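## Task

The left gripper starts out holding a hanger. Put that hanger on the rail so it hangs from its hook. Any other hangers already on the rail must still be there at the end. The rack is free-standing: do not move it, and if it tilts beyond a small amount the scene stops immediately as a failure. The hanger has to stay on the rail by itself, not because the robot is holding it. Finally, open the gripper and pull the arm away.

## Robot and tools

ROBOT. Two arms, left_arm and right_arm, each with a two-finger parallel gripper and a wrist camera. The fingers point along the gripper's own +z axis and close along its y axis. The reported end_effector_position is the point midway between the finger pads, roughly 1 cm short of the fingertips. Base poses in the scene frame: left_arm at (+0.049, +0.308, 0) m, quat_wxyz (+0.995, 0, 0, +0.098); right_arm at (+0.019, -0.330, 0) m, quat_wxyz (+0.998, 0, 0, +0.058).

SCENE FRAME. Origin on the table surface midway between the arms; +x points out over the table, +z up, and left_arm sits on the +y side. The names left and right do not refer to sides of any picture.

execute_actions(actions). actions is a list of up to 15 actions. Each action is a table of up to 15 rows; each row lasts one control step (1/30 s), and if fewer than 15 rows are given the last row repeats until the action's 15 steps are used. A row is one flat list of 14 numbers in [-1, 1] covering both arms, even if one arm stays still: left_arm's dx, dy, dz, rx, ry, rz, opening, then right_arm's same seven. dx..rz are an offset, not a pose: they set the gripper's target relative to its measured pose at the start of that action, expressed in the gripper's own axes. Every row of an action counts from that same start pose, not from the row before. For the first action in a call, the start is the pose last reported in this scene. Scale: 1.0 equals 0.6 m of travel or 180 degrees; rx, ry, rz form a single rotation vector. opening is absolute, not an offset: +1 is fully open (0.094 m), -1 closed. A row may carry 12 extra numbers from 0 to 1: stiffness scales on the joints, left_arm's six then right_arm's six, in Joint positions order; they stay in force until changed. An empty actions list just returns the current state and images.

move(target, speed, blocking). target is one 14-number row laid out as above, offsets from the pose in the last result that showed one, in gripper axes, same scale. Each gripper travels a straight line toward its target; both paths finish together, taking 0.5 to 10 s, and are cut off at 10 s if longer. Rotation takes the shorter direction. speed is the top path speed in m/s, 0.002 to 0.5, default 0.25; turning is capped at twice that in rad/s. Openings are sent at the start. Paths do not avoid obstacles or the other arm, and grippers can lag, drift and overshoot speed, most with a nearly straight arm. blocking=false returns after 0.5 s while motion goes on; then only wait or stop are accepted until a result shows the move ended. The result adds a move: line with the ending (done, off_target, moving, held, fault) and limits (paced = pose clipped; held = a safety check blocked steps, after which the arm may speed up), plus each gripper's remaining distance to target.

wait(seconds): 0 to 10; the arms keep their last command and a running move continues. stop: brakes a running move; braking needs space. zoom_image(camera, region): region [x0, y0, x1, y1] in pixels of that camera's latest image, at most 504 by 504; cameras are cam_head_left, cam_head_right, cam_high, cam_low, cam_left_wrist, cam_right_wrist, all 504x504. Calibration (K, distortion, T_world_to_cam) is supplied per camera and may be off by a few degrees and millimetres. read_manual returns only licence text. finished_scene(scene) ends the current scene by its number and cannot be reversed; the hanger must already be resting on the rail on its own.

MOTION DETAILS. Each control step the commanded pose is clipped to 70 mm and 16 degrees from the measured pose, so large offsets take several actions and the arm only continues up to its last clipped pose. Position wins over orientation when both cannot be met. Arms tend to finish a centimetre or more low; repeated zero offsets let them sag. To hold an arm still, send the offset back to its desired pose in the first call of a reply, zeros afterwards, and aim higher if it keeps drooping. Hand target lines show where the controller is now steering each gripper; printed positions get less accurate at long reach.

RESULTS. The state line lists each gripper's position (m) and quat_wxyz in the scene frame. grip_measured is the finger gap on the command scale; to keep hold of the hanger command about 0.03 below it (less for a lighter grip). Pad force tops out near 50 to 62 N, lower on thin parts. Step readings list positions at some steps; HELD marks steps where that arm was restrained. pose unreachable means the clearance check altered or blocked that arm's command. FAULT and OVER-TEMPERATURE FAULT lines mean an arm stopped; MOTOR HOT appears from 75 °C, the controller halts the arm at 90 °C, and at 100 °C the arm goes limp and drops. Holding loads heats motors. Joint torques carry offsets and noise.

AVOID. Tipping or shifting the rack, knocking other hangers off the rail, dropping the held hanger, pushing anything off the table, hard or fast contact (faster and deeper targets press harder), and letting the arms collide or press on each other. Approach the rail from above, lower the hook over it gently, open the fingers, then back away.

Each tool is called after ">>>" as a command line: name --argument value for each argument, lists and objects as JSON in quotes; but a table of rows of numbers goes row by row, as --pt "numbers of a row", without its own name.

## Session

>>> execute_actions --actions '[]'

Scene clock: 0.00 s.
left_arm: end_effector_position=(+0.3270, -0.0713, +0.3892) grip_measured=-0.847 end_effector_quat_wxyz=(+0.527, +0.198, +0.814, -0.143) | right_arm: end_effector_position=(+0.4011, -0.2789, +0.4067) grip_measured=+1.000 end_effector_quat_wxyz=(+0.702, -0.049, +0.708, +0.050)
Joint positions: left_arm=[-1.347  1.657  1.882 -0.73  -0.584 -0.322  0.007] | right_arm=[ 0.007  1.064  1.061 -0.006 -0.016  0.002  0.094]
Joint velocities: left_arm=[-0.022 -0.002 -0.012 -0.022 -0.081  0.081  0.   ] | right_arm=[-0.022  0.007 -0.007  0.007  0.037  0.037  0.   ]
Joint torques (N m, as the arm reports them, + toward a larger angle): no reading
Hand target (left_arm): +0.326, -0.068, +0.403; +0.538, +0.188, +0.807, -0.153
Hand target (right_arm): +0.398, -0.279, +0.414; +0.709, -0.048, +0.702, +0.051
Joint stiffness scale: left_arm=[1. 1. 1. 1. 1. 1.] | right_arm=[1. 1. 1. 1. 1. 1.]

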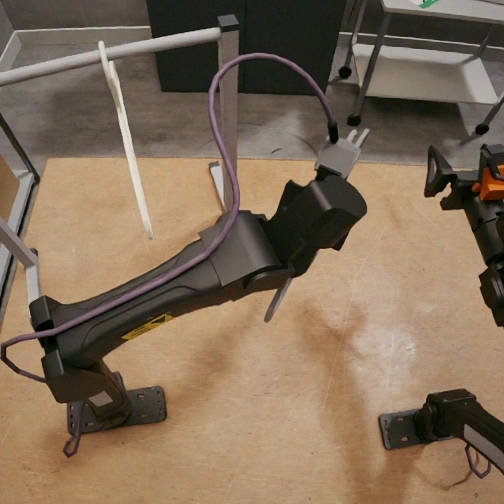

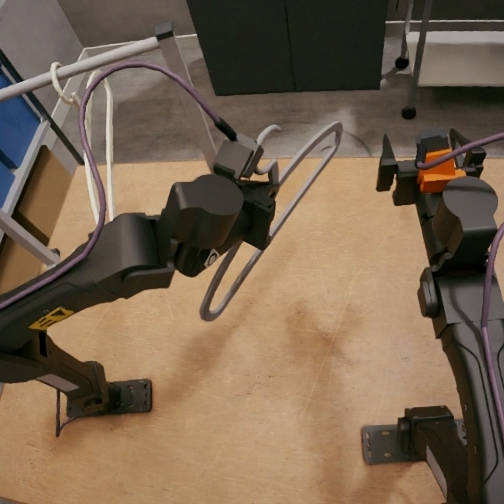

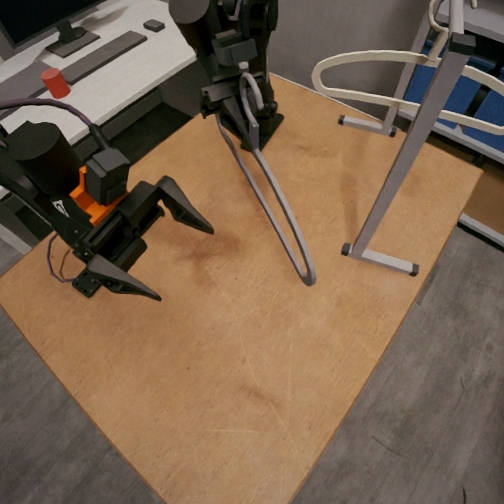

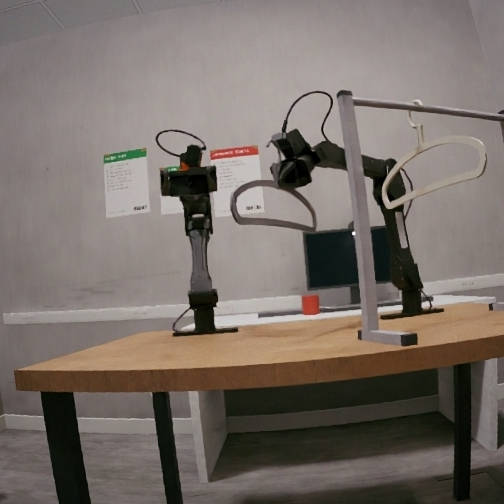

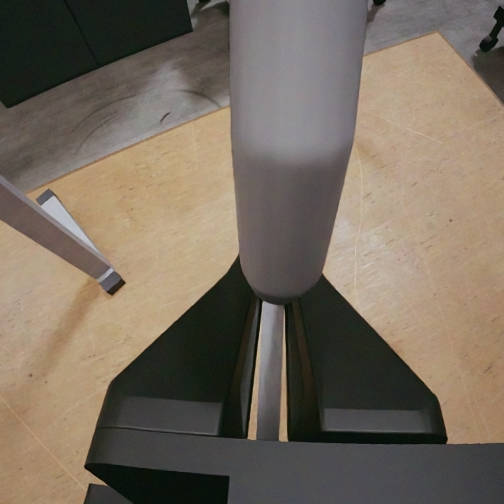

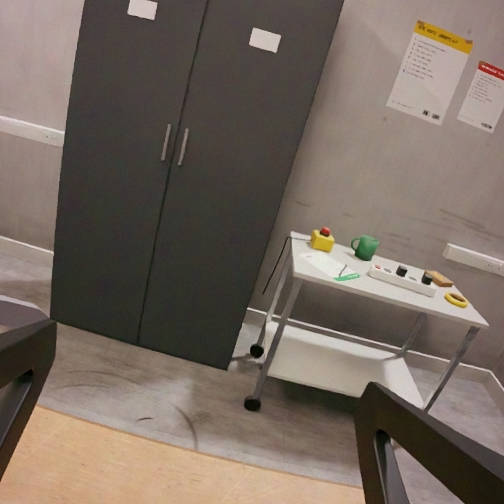

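>>> zoom_image --camera "cam_low" --region '[220, 70, 504, 354]'

>>> zoom_image --camera "cam_high" --region '[160, 0, 504, 300]'

>>> zoom_image --camera "cam_head_right" --region '[0, 0, 360, 340]'

>>> zoom_image --camera "cam_head_left" --region '[0, 0, 300, 300]'

Region (220, 70, 504, 354) of cam_low's 504x504 image, scaled by 1.775, with more detail than that image has.

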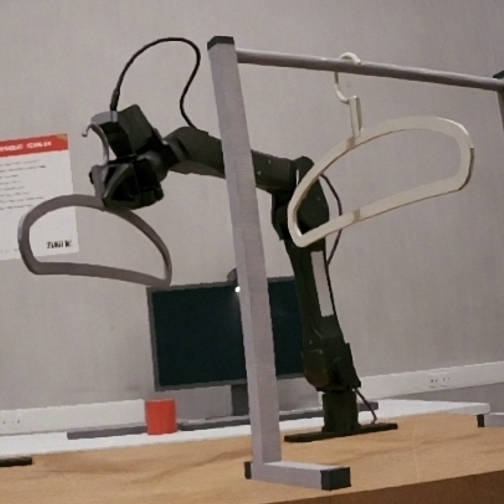

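Region (160, 0, 504, 300) of cam_high's 504x504 image, scaled by 1.465, with more detail than that image has; it fills the top 440 rows of this view, and the rest is white.

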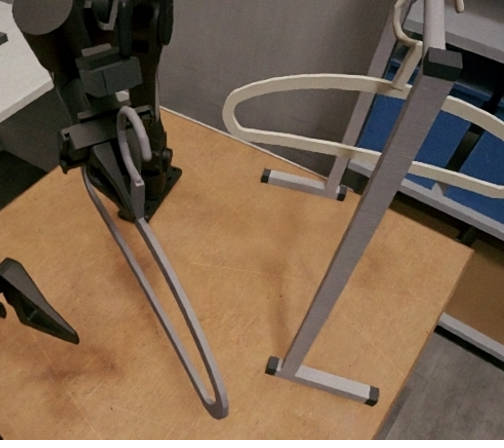

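Region (0, 0, 360, 340) of cam_head_right's 504x504 image, scaled by 1.400, with more detail than that image has.

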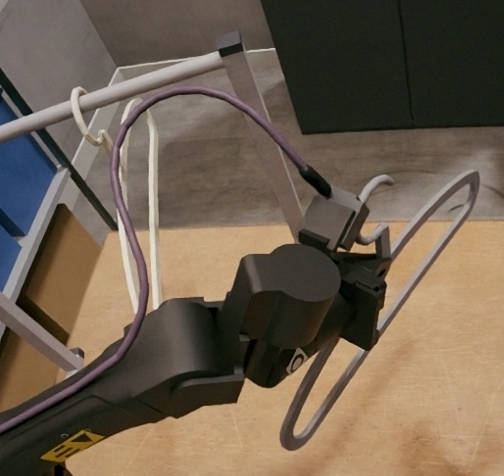

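Region (0, 0, 300, 300) of cam_head_left's 504x504 image, scaled by 1.680, with more detail than that image has.

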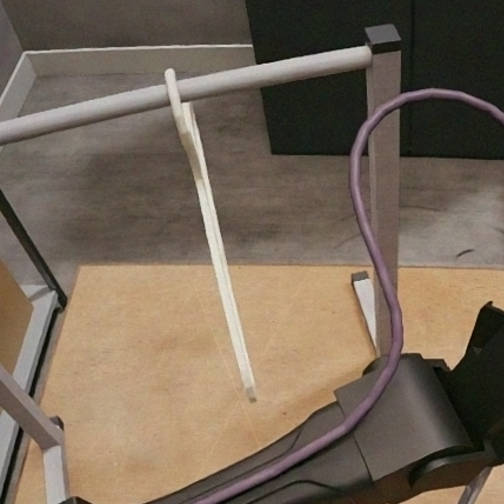

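>>> zoom_image --camera "cam_low" --region '[250, 110, 340, 200]'

>>> zoom_image --camera "cam_low" --region '[330, 80, 504, 220]'

>>> zoom_image --camera "cam_high" --region '[190, 30, 310, 170]'

>>> zoom_image --camera "cam_head_right" --region '[200, 100, 350, 250]'

>>> zoom_image --camera "cam_head_right" --region '[0, 10, 200, 160]'

Region (250, 110, 340, 200) of cam_low's 504x504 image, scaled by 5.600, with more detail than that image has.

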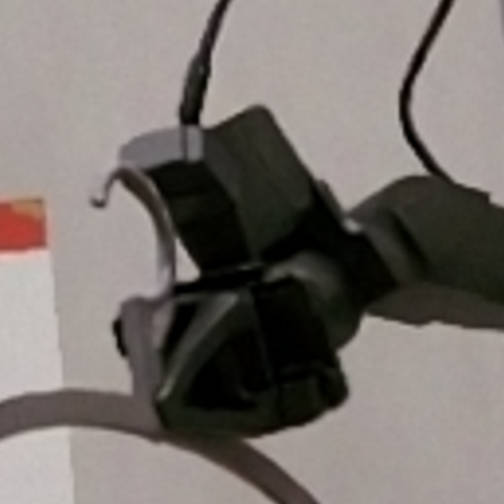

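Region (330, 80, 504, 220) of cam_low's 504x504 image, scaled by 2.897, with more detail than that image has; it fills the top 406 rows of this view, and the rest is white.

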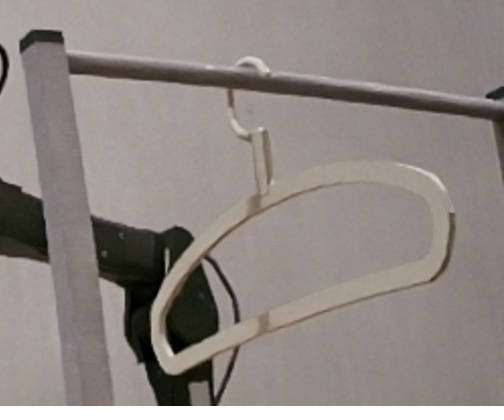

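Region (190, 30, 310, 170) of cam_high's 504x504 image, scaled by 3.600, with more detail than that image has; it fills the left 432 columns of this view, and the rest is white.

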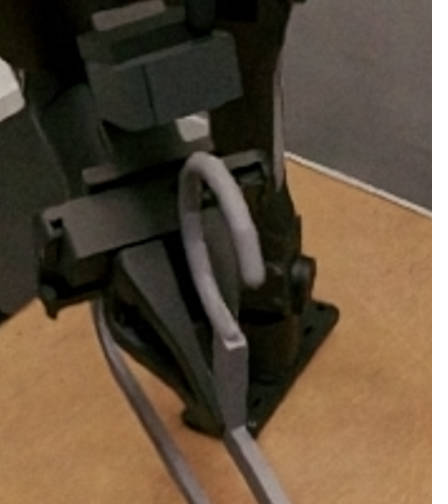

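Region (200, 100, 350, 250) of cam_head_right's 504x504 image, scaled by 3.360, with more detail than that image has.

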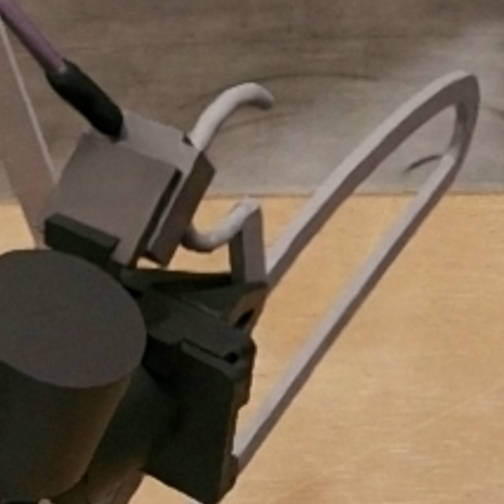

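Region (0, 10, 200, 160) of cam_head_right's 504x504 image, scaled by 2.520, with more detail than that image has; it fills the top 378 rows of this view, and the rest is white.

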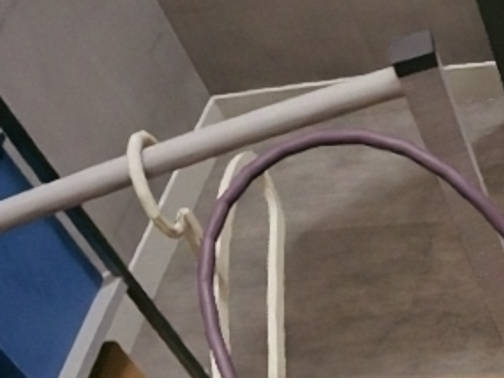

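>>> move --target '[-0.0568,0.1273,-0.1883,-0.0782,-0.0354,-0.0297,-0.88,-0.012,0,-0.005,0,0,0,1]' --speed 0.12

Scene clock: 121.83 s.
left_arm: end_effector_position=(+0.2890, +0.0308, +0.4438) grip_measured=-0.861 end_effector_quat_wxyz=(+0.569, +0.108, +0.813, -0.060) | right_arm: end_effector_position=(+0.4011, -0.2789, +0.4027) grip_measured=+1.000 end_effector_quat_wxyz=(+0.697, -0.049, +0.714, +0.050)
Joint positions: left_arm=[-1.455  1.499  1.966 -1.081 -0.928 -0.487  0.007] | right_arm=[ 0.007  1.064  1.061 -0.022 -0.016  0.002  0.094]
Joint velocities: left_arm=[-0.002  0.002 -0.012  0.051 -0.051 -0.037 -0.001] | right_arm=[-0.027  0.002  0.002 -0.037 -0.022 -0.037  0.   ]
Joint torques (N m, as the arm reports them, + toward a larger angle): left_arm=[-0.72 -6.53  9.88  1.39 -0.63 -0.1 ] | right_arm=[-0.05 -3.11 10.75  1.83 -0.01 -0.03]
Hand target (left_arm): +0.285, +0.040, +0.464; +0.584, +0.085, +0.803, -0.079
Hand target (right_arm): +0.398, -0.279, +0.414; +0.703, -0.049, +0.708, +0.050
Off the commanded pose (left_arm): 0.023 m, 4 deg.
Off the commanded pose (right_arm): 0.012 m, 1 deg.
Joint stiffness scale: left_arm=[1. 1. 1. 1. 1. 1.] | right_arm=[1. 1. 1. 1. 1. 1.]
move: off_target (left_arm, right_arm)
camera_calibration (this result's frames):
cam_left_wrist: T_world_to_cam=[[-0.187504, -0.981424, -0.0406018, 0.10576], [-0.890745, 0.187311, -0.41411, 0.439227], [0.414023, -0.0414814, -0.909321, 0.406678], [0, 0, 0, 1]] pos_world=[0.242695, 0.0383929, 0.555983]
cam_right_wrist: T_world_to_cam=[[0.0830883, -0.959134, 0.27048, -0.425058], [-0.377623, -0.28148, -0.882139, 0.467674], [0.922224, -0.0288438, -0.385579, -0.114797], [0, 0, 0, 1]] pos_world=[0.317791, -0.279358, 0.48326]

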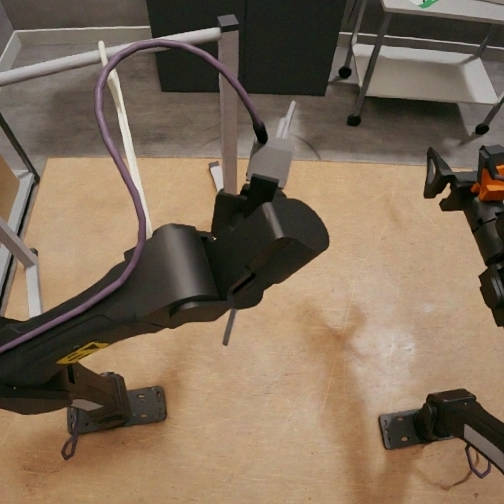

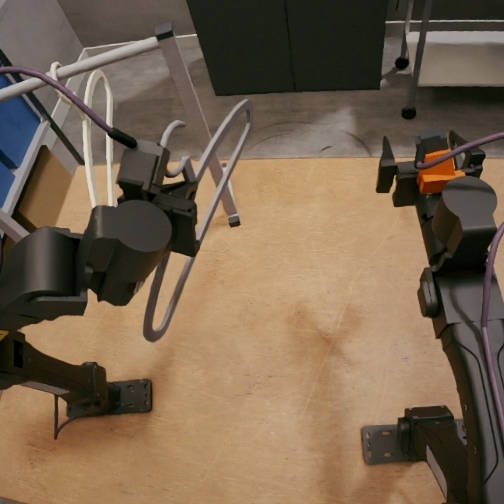

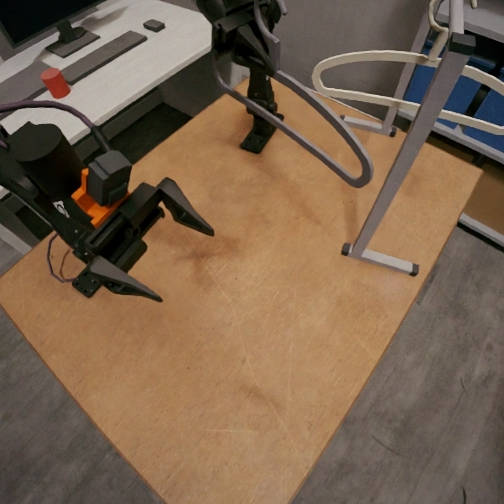

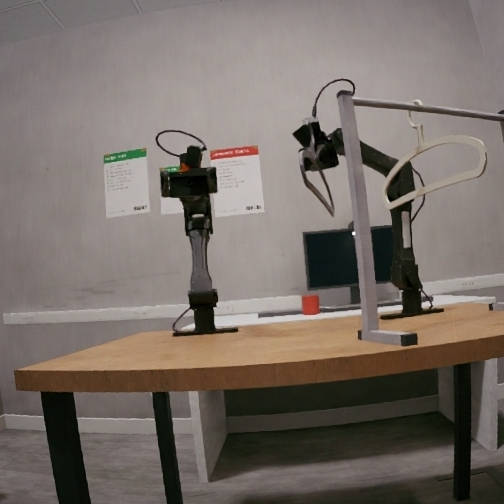

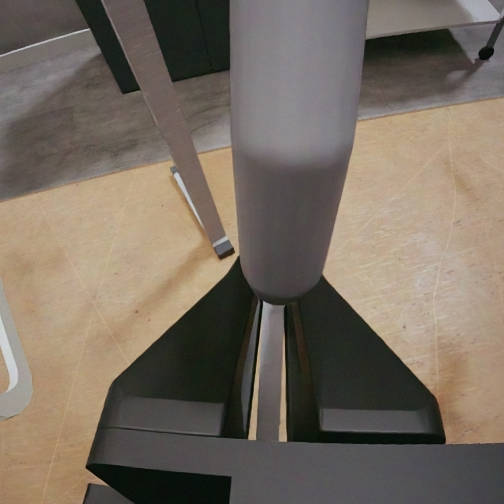

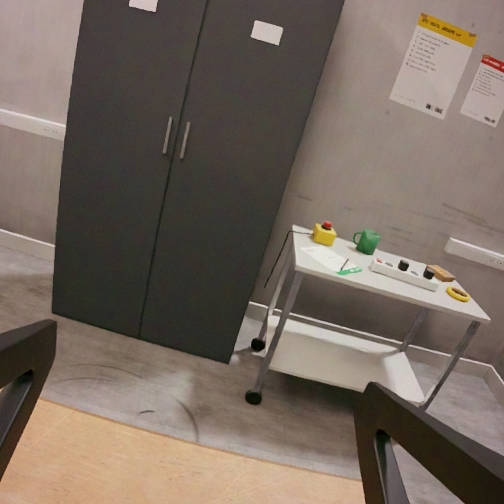

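>>> move --target '[0.008,0.1638,-0.1067,-0.0536,-0.0432,-0.0156,-0.88,-0.015,0,-0.005,0,0,0,1]' --speed 0.1

Scene clock: 164.70 s.
left_arm: end_effector_position=(+0.2554, +0.1331, +0.4593) grip_measured=-0.861 end_effector_quat_wxyz=(+0.619, +0.048, +0.784, -0.013) | right_arm: end_effector_position=(+0.4002, -0.2790, +0.4034) grip_measured=+1.000 end_effector_quat_wxyz=(+0.693, -0.049, +0.717, +0.050)
Joint positions: left_arm=[-1.565  1.235  1.783 -1.257 -1.203 -0.635  0.007] | right_arm=[ 0.007  1.064  1.074 -0.044 -0.016  0.002  0.094]
Joint velocities: left_arm=[-0.007 -0.022  0.002 -0.081 -0.037 -0.022 -0.001] | right_arm=[-0.002  0.012  0.002  0.007  0.037  0.081  0.   ]
Joint torques (N m, as the arm reports them, + toward a larger angle): left_arm=[-0.76 -3.32  6.11  1.12 -0.82 -0.1 ] | right_arm=[-0.11 -2.88 10.4   1.8  -0.01 -0.02]
Hand target (left_arm): +0.254, +0.141, +0.465; +0.627, +0.035, +0.778, -0.014
Hand target (right_arm): +0.398, -0.279, +0.412; +0.697, -0.049, +0.714, +0.050
Off the commanded pose (left_arm): 0.009 m, 2 deg.
Off the commanded pose (right_arm): 0.009 m, 1 deg.
Joint stiffness scale: left_arm=[1. 1. 1. 1. 1. 1.] | right_arm=[1. 1. 1. 1. 1. 1.]
move: done
camera_calibration (this result's frames):
cam_left_wrist: T_world_to_cam=[[-0.0317937, -0.998338, -0.0480747, 0.166407], [-0.854245, 0.052113, -0.517252, 0.452525], [0.518898, 0.0246222, -0.854482, 0.378139], [0, 0, 0, 1]] pos_world=[0.195642, 0.133238, 0.565182]
cam_right_wrist: T_world_to_cam=[[0.0856498, -0.958816, 0.270807, -0.426349], [-0.385953, -0.282513, -0.878195, 0.469413], [0.918534, -0.0293016, -0.394255, -0.10891], [0, 0, 0, 1]] pos_world=[0.317725, -0.279366, 0.484756]

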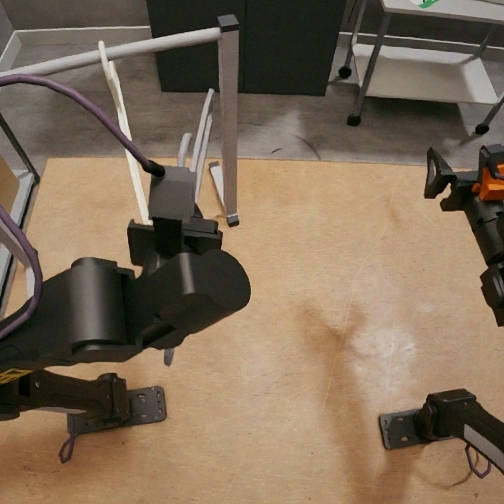

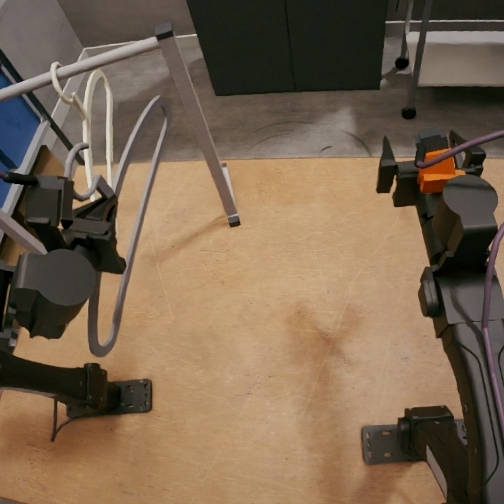

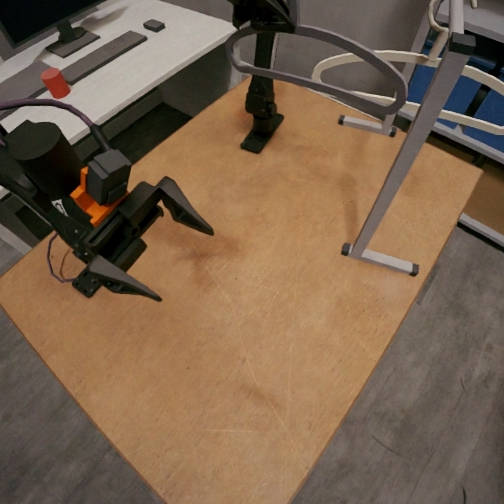

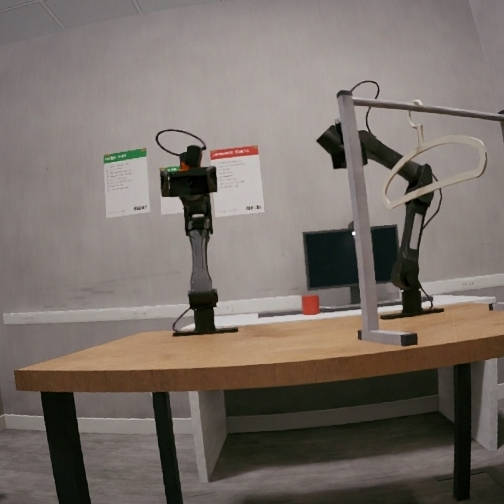

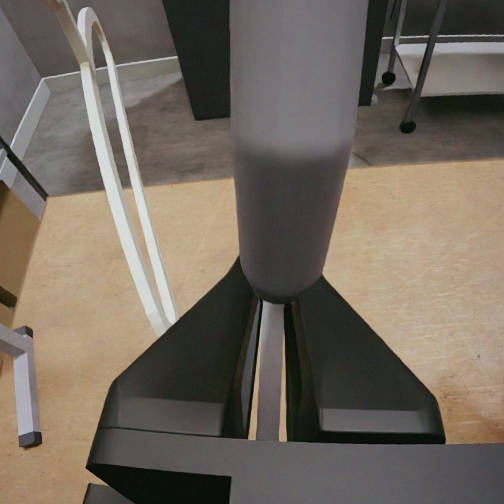

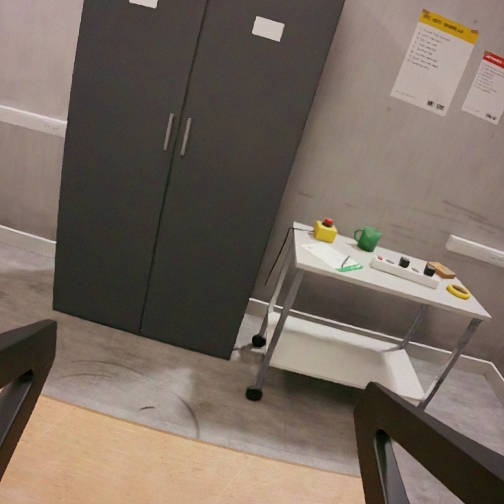

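>>> move --target '[-0.0215,0.0437,0.0682,-0.0594,0.0024,-0.0143,-0.88,-0.012,0,-0.004,0,0,0,1]' --speed 0.08

Scene clock: 182.03 s.
left_arm: end_effector_position=(+0.2970, +0.1515, +0.4484) grip_measured=-0.861 end_effector_quat_wxyz=(+0.607, -0.006, +0.792, +0.059) | right_arm: end_effector_position=(+0.4001, -0.2790, +0.3999) grip_measured=+1.000 end_effector_quat_wxyz=(+0.688, -0.049, +0.722, +0.049)
Joint positions: left_arm=[-1.357  1.298  1.783 -1.204 -1.173 -0.59   0.007] | right_arm=[ 0.007  1.064  1.074 -0.058 -0.016  0.002  0.094]
Joint velocities: left_arm=[-0.012 -0.012 -0.002  0.051 -0.037 -0.007  0.001] | right_arm=[-0.017  0.007 -0.017 -0.007 -0.037  0.022  0.   ]
Joint torques (N m, as the arm reports them, + toward a larger angle): left_arm=[ 0.84 -2.41  9.98  1.4  -0.62  0.09] | right_arm=[-0.02 -2.8  10.93  1.85  0.   -0.03]
Hand target (left_arm): +0.299, +0.156, +0.463; +0.619, -0.028, +0.783, +0.047
Hand target (right_arm): +0.398, -0.279, +0.411; +0.693, -0.049, +0.717, +0.050
Off the commanded pose (left_arm): 0.016 m, 3 deg.
Off the commanded pose (right_arm): 0.011 m, 1 deg.
Joint stiffness scale: left_arm=[1. 1. 1. 1. 1. 1.] | right_arm=[1. 1. 1. 1. 1. 1.]
move: off_target (left_arm, right_arm)
camera_calibration (this result's frames):
cam_left_wrist: T_world_to_cam=[[0.139445, -0.985586, -0.0957918, 0.154189], [-0.863793, -0.0737707, -0.498417, 0.494948], [0.484166, 0.152246, -0.861629, 0.341014], [0, 0, 0, 1]] pos_world=[0.240925, 0.136561, 0.555288]
cam_right_wrist: T_world_to_cam=[[0.0894462, -0.958345, 0.271246, -0.426967], [-0.398213, -0.284034, -0.872211, 0.46836], [0.912922, -0.0299977, -0.407031, -0.102999], [0, 0, 0, 1]] pos_world=[0.318727, -0.279242, 0.482398]

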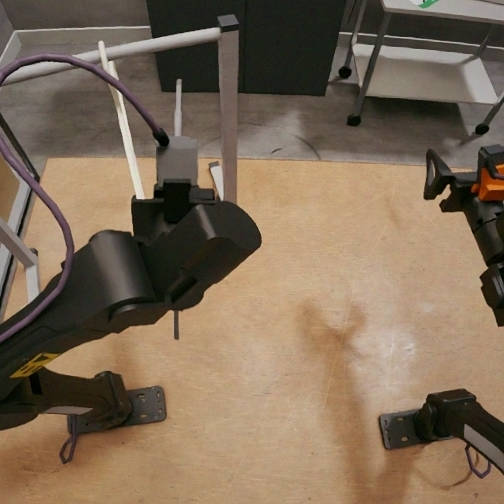

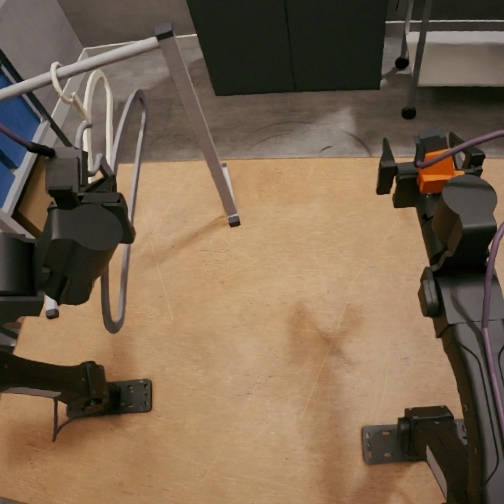

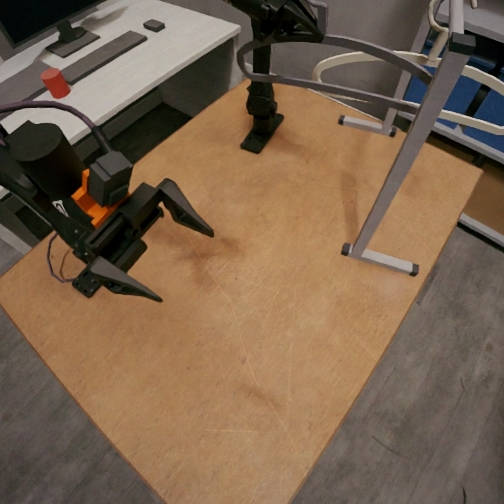

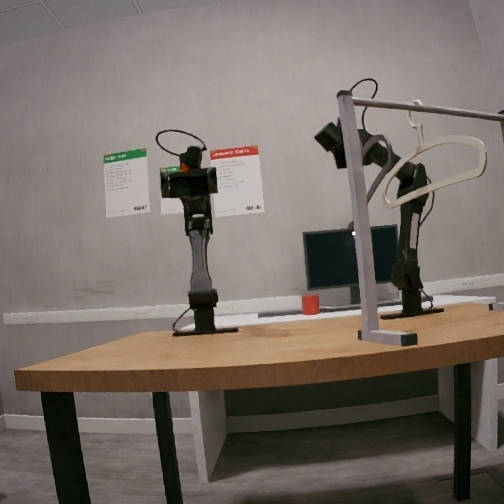

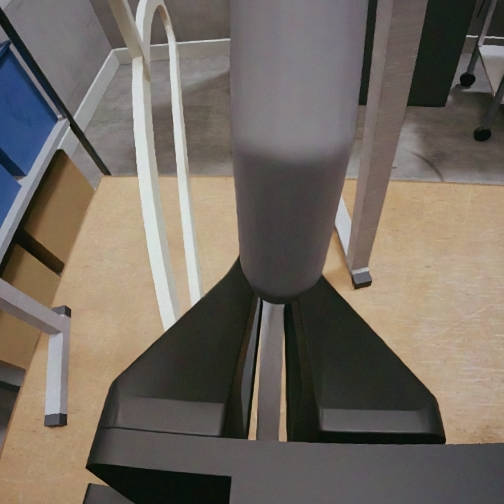

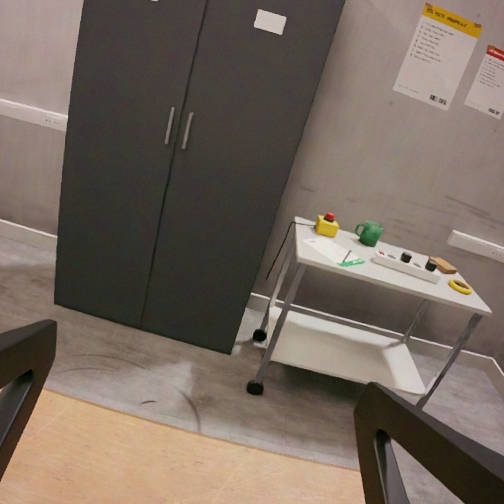

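>>> move --target '[-0.0802,0.0073,0.1745,-0.0185,-0.008,-0.0334,-0.88,-0.018,0,-0.004,0,-0.005,0,1]' --speed 0.1

Scene clock: 193.67 s.
left_arm: end_effector_position=(+0.4068, +0.1587, +0.4496) grip_measured=-0.861 end_effector_quat_wxyz=(+0.604, -0.046, +0.793, +0.065) | right_arm: end_effector_position=(+0.4001, -0.2790, +0.3998) grip_measured=+1.000 end_effector_quat_wxyz=(+0.688, -0.049, +0.722, +0.049)
Joint positions: left_arm=[-0.956  1.45   1.821 -0.795 -0.88  -0.286  0.007] | right_arm=[ 0.007  1.064  1.074 -0.058 -0.016  0.002  0.094]
Joint velocities: left_arm=[ 0.002 -0.017 -0.012 -0.051 -0.051 -0.022 -0.001] | right_arm=[ 0.002  0.002 -0.002 -0.081  0.007  0.037  0.   ]
Joint torques (N m, as the arm reports them, + toward a larger angle): left_arm=[ 0.79 -5.   10.43  1.81 -0.28  0.09] | right_arm=[-0.03 -2.83 10.87  1.85 -0.02 -0.03]
Hand target (left_arm): +0.408, +0.163, +0.469; +0.622, -0.064, +0.779, +0.052
Hand target (right_arm): +0.398, -0.279, +0.411; +0.694, -0.049, +0.717, +0.050
Off the commanded pose (left_arm): 0.020 m, 4 deg.
Off the commanded pose (right_arm): 0.011 m, 1 deg.
Joint stiffness scale: left_arm=[1. 1. 1. 1. 1. 1.] | right_arm=[1. 1. 1. 1. 1. 1.]
move: off_target (left_arm, right_arm)
camera_calibration (this result's frames):
cam_left_wrist: T_world_to_cam=[[0.209722, -0.976025, -0.0582378, 0.0991362], [-0.85674, -0.154735, -0.491989, 0.598002], [0.471183, 0.153076, -0.868651, 0.296126], [0, 0, 0, 1]] pos_world=[0.352011, 0.143961, 0.557214]
cam_right_wrist: T_world_to_cam=[[0.0895489, -0.958332, 0.271257, -0.426984], [-0.398543, -0.284075, -0.872047, 0.468331], [0.912768, -0.0300168, -0.407375, -0.102839], [0, 0, 0, 1]] pos_world=[0.318754, -0.279238, 0.482334]

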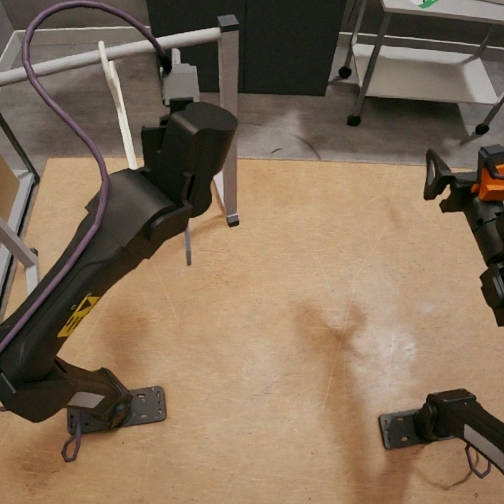

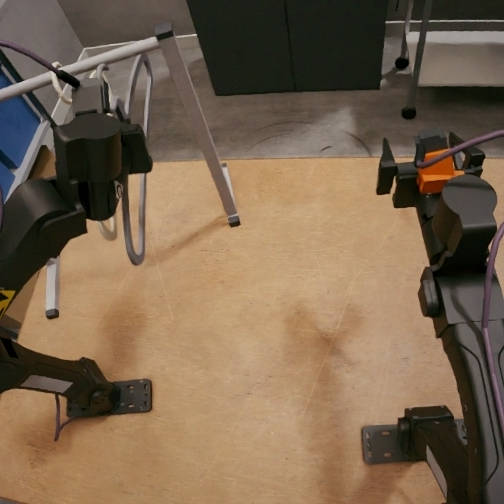

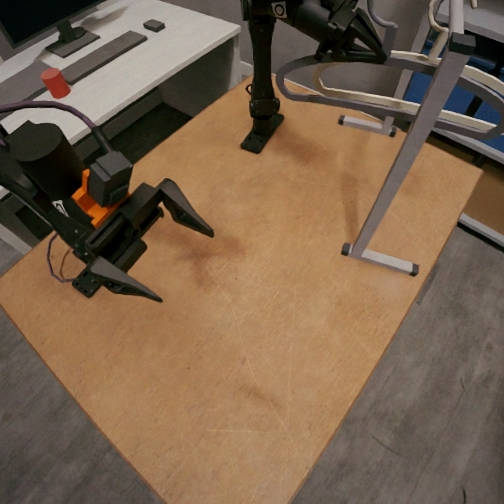

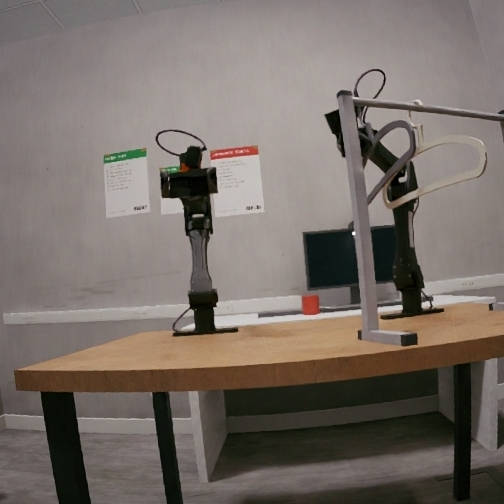

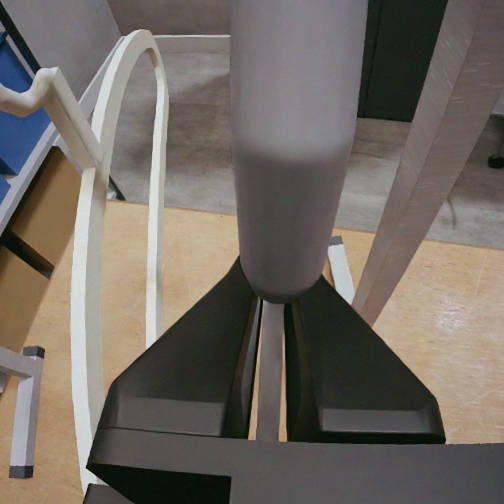

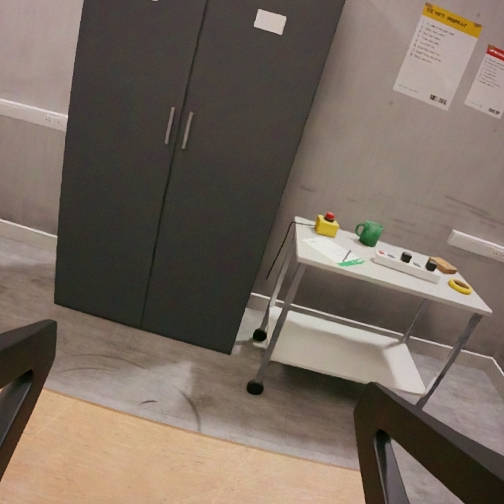

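>>> zoom_image --camera "cam_low" --region '[320, 60, 440, 180]'

>>> zoom_image --camera "cam_head_right" --region '[30, 10, 190, 170]'

>>> zoom_image --camera "cam_high" --region '[300, 0, 504, 120]'

>>> zoom_image --camera "cam_head_left" --region '[80, 0, 260, 130]'

Region (320, 60, 440, 180) of cam_low's 504x504 image, scaled by 4.200, with more detail than that image has.

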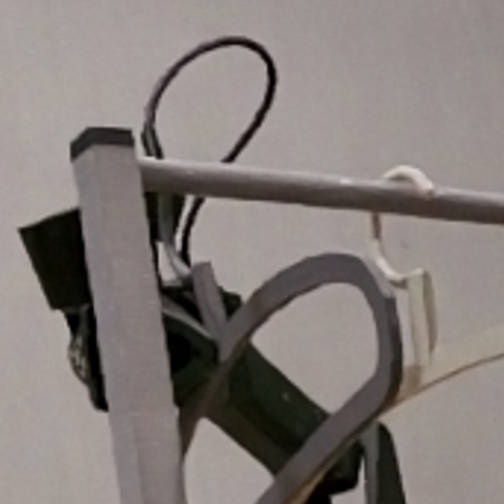

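Region (30, 10, 190, 170) of cam_head_right's 504x504 image, scaled by 3.150, with more detail than that image has.

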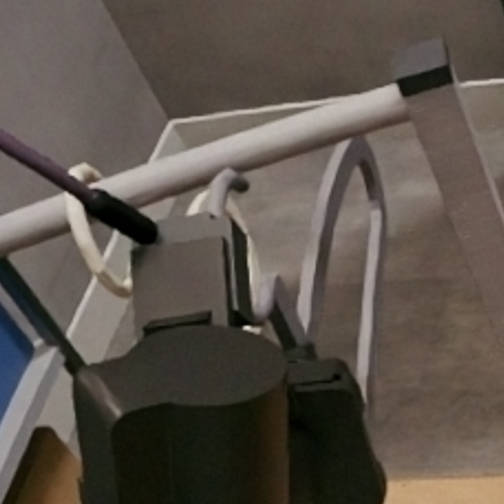

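Region (300, 0, 504, 120) of cam_high's 504x504 image, scaled by 2.471, with more detail than that image has; it fills the top 296 rows of this view, and the rest is white.

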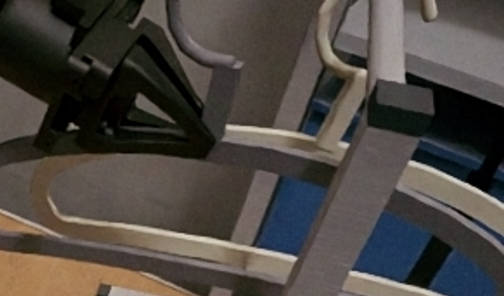

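Region (80, 0, 260, 130) of cam_head_left's 504x504 image, scaled by 2.800, with more detail than that image has.

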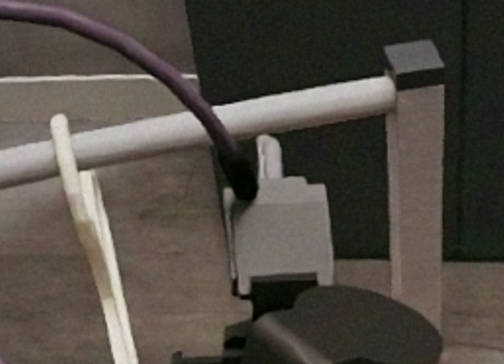

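>>> move --target '[-0.045,0.0043,0.058,0,-0.016,-0.014,-0.88,-0.018,0,-0.004,0,-0.005,0,1]' --speed 0.06

>>> zoom_image --camera "cam_low" --region '[330, 70, 440, 170]'

>>> zoom_image --camera "cam_head_right" --region '[30, 10, 190, 170]'

>>> zoom_image --camera "cam_high" --region '[330, 0, 504, 100]'

Scene clock: 242.33 s.
left_arm: end_effector_position=(+0.4436, +0.1631, +0.4455) grip_measured=-0.861 end_effector_quat_wxyz=(+0.605, -0.046, +0.792, +0.066) | right_arm: end_effector_position=(+0.4001, -0.2790, +0.3998) grip_measured=+1.000 end_effector_quat_wxyz=(+0.688, -0.049, +0.722, +0.049)
Joint positions: left_arm=[-0.856  1.518  1.845 -0.704 -0.789 -0.224  0.007] | right_arm=[ 0.007  1.064  1.074 -0.058 -0.016  0.002  0.094]
Joint velocities: left_arm=[-0.007 -0.007 -0.007 -0.007  0.022 -0.081  0.   ] | right_arm=[-0.012 -0.017  0.017 -0.037 -0.007 -0.081  0.   ]
Joint torques (N m, as the arm reports them, + toward a larger angle): left_arm=[ 0.79 -5.6  10.75  1.88 -0.22  0.09] | right_arm=[ 0.02 -2.83 10.88  1.85 -0.02 -0.04]
Hand target (left_arm): +0.445, +0.167, +0.466; +0.625, -0.062, +0.776, +0.054
Hand target (right_arm): +0.398, -0.279, +0.411; +0.694, -0.049, +0.717, +0.050
Off the commanded pose (left_arm): 0.022 m, 4 deg.
Off the commanded pose (right_arm): 0.011 m, 1 deg.
Joint stiffness scale: left_arm=[1. 1. 1. 1. 1. 1.] | right_arm=[1. 1. 1. 1. 1. 1.]
move: off_target (left_arm, right_arm)
camera_calibration (this result's frames):
cam_left_wrist: T_world_to_cam=[[0.210308, -0.975821, -0.0595256, 0.0957106], [-0.855354, -0.154176, -0.494569, 0.628697], [0.473434, 0.154927, -0.867097, 0.272522], [0, 0, 0, 1]] pos_world=[0.388608, 0.148105, 0.552935]
cam_right_wrist: T_world_to_cam=[[0.0895489, -0.958332, 0.271257, -0.426984], [-0.398543, -0.284075, -0.872047, 0.468331], [0.912768, -0.0300168, -0.407375, -0.102839], [0, 0, 0, 1]] pos_world=[0.318754, -0.279238, 0.482334]

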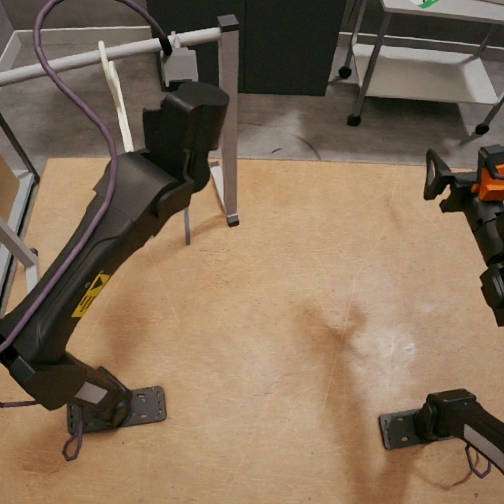

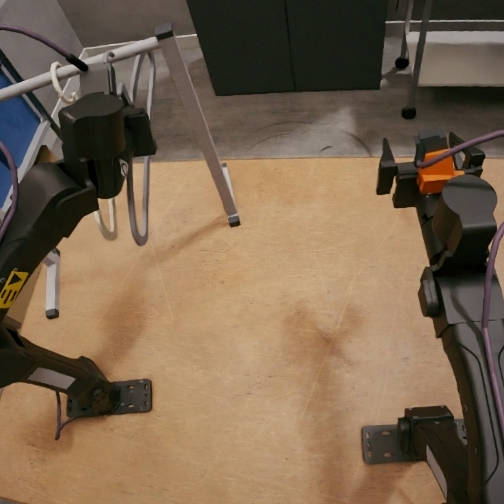

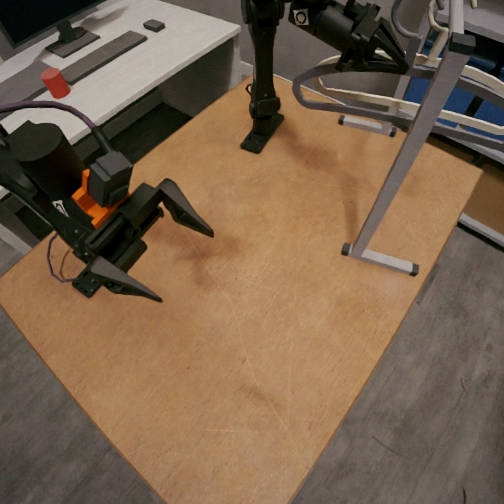

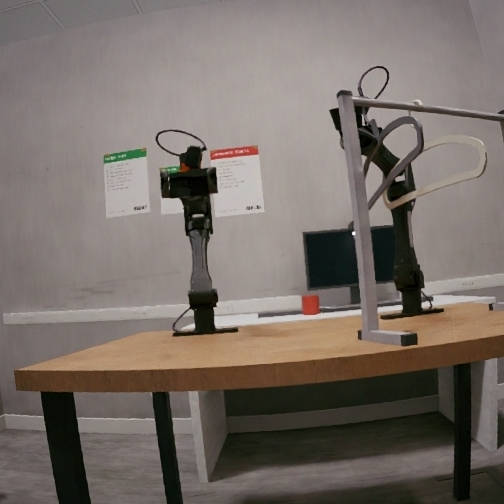

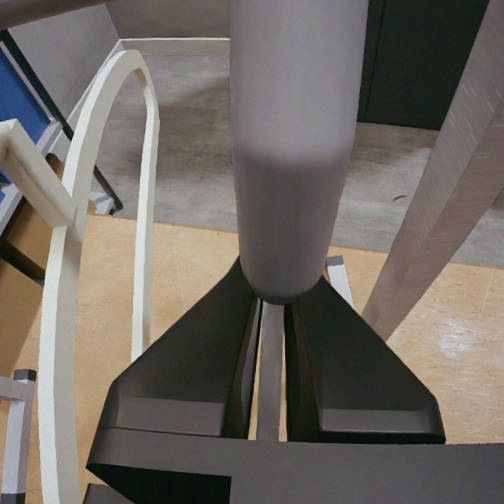

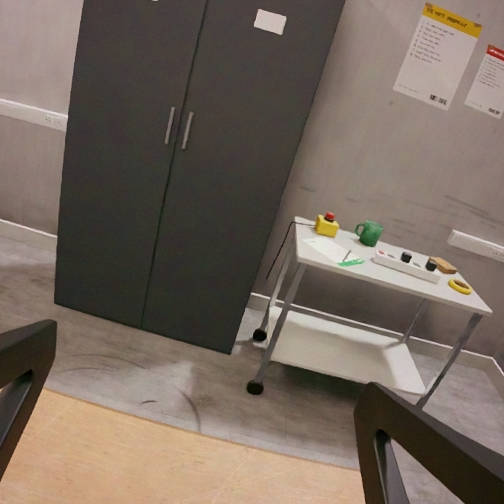

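Region (330, 70, 440, 170) of cam_low's 504x504 image, scaled by 4.582, with more detail than that image has; it fills the top 458 rows of this view, and the rest is white.

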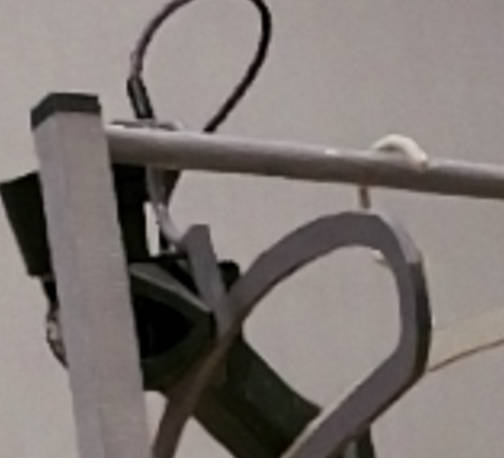

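Region (30, 10, 190, 170) of cam_head_right's 504x504 image, scaled by 3.150, with more detail than that image has.

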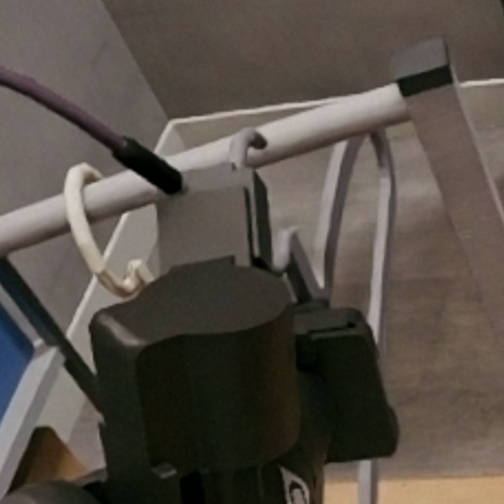

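Region (330, 0, 504, 100) of cam_high's 504x504 image, scaled by 2.897, with more detail than that image has; it fills the top 290 rows of this view, and the rest is white.

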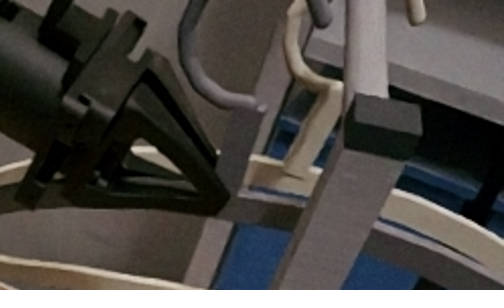

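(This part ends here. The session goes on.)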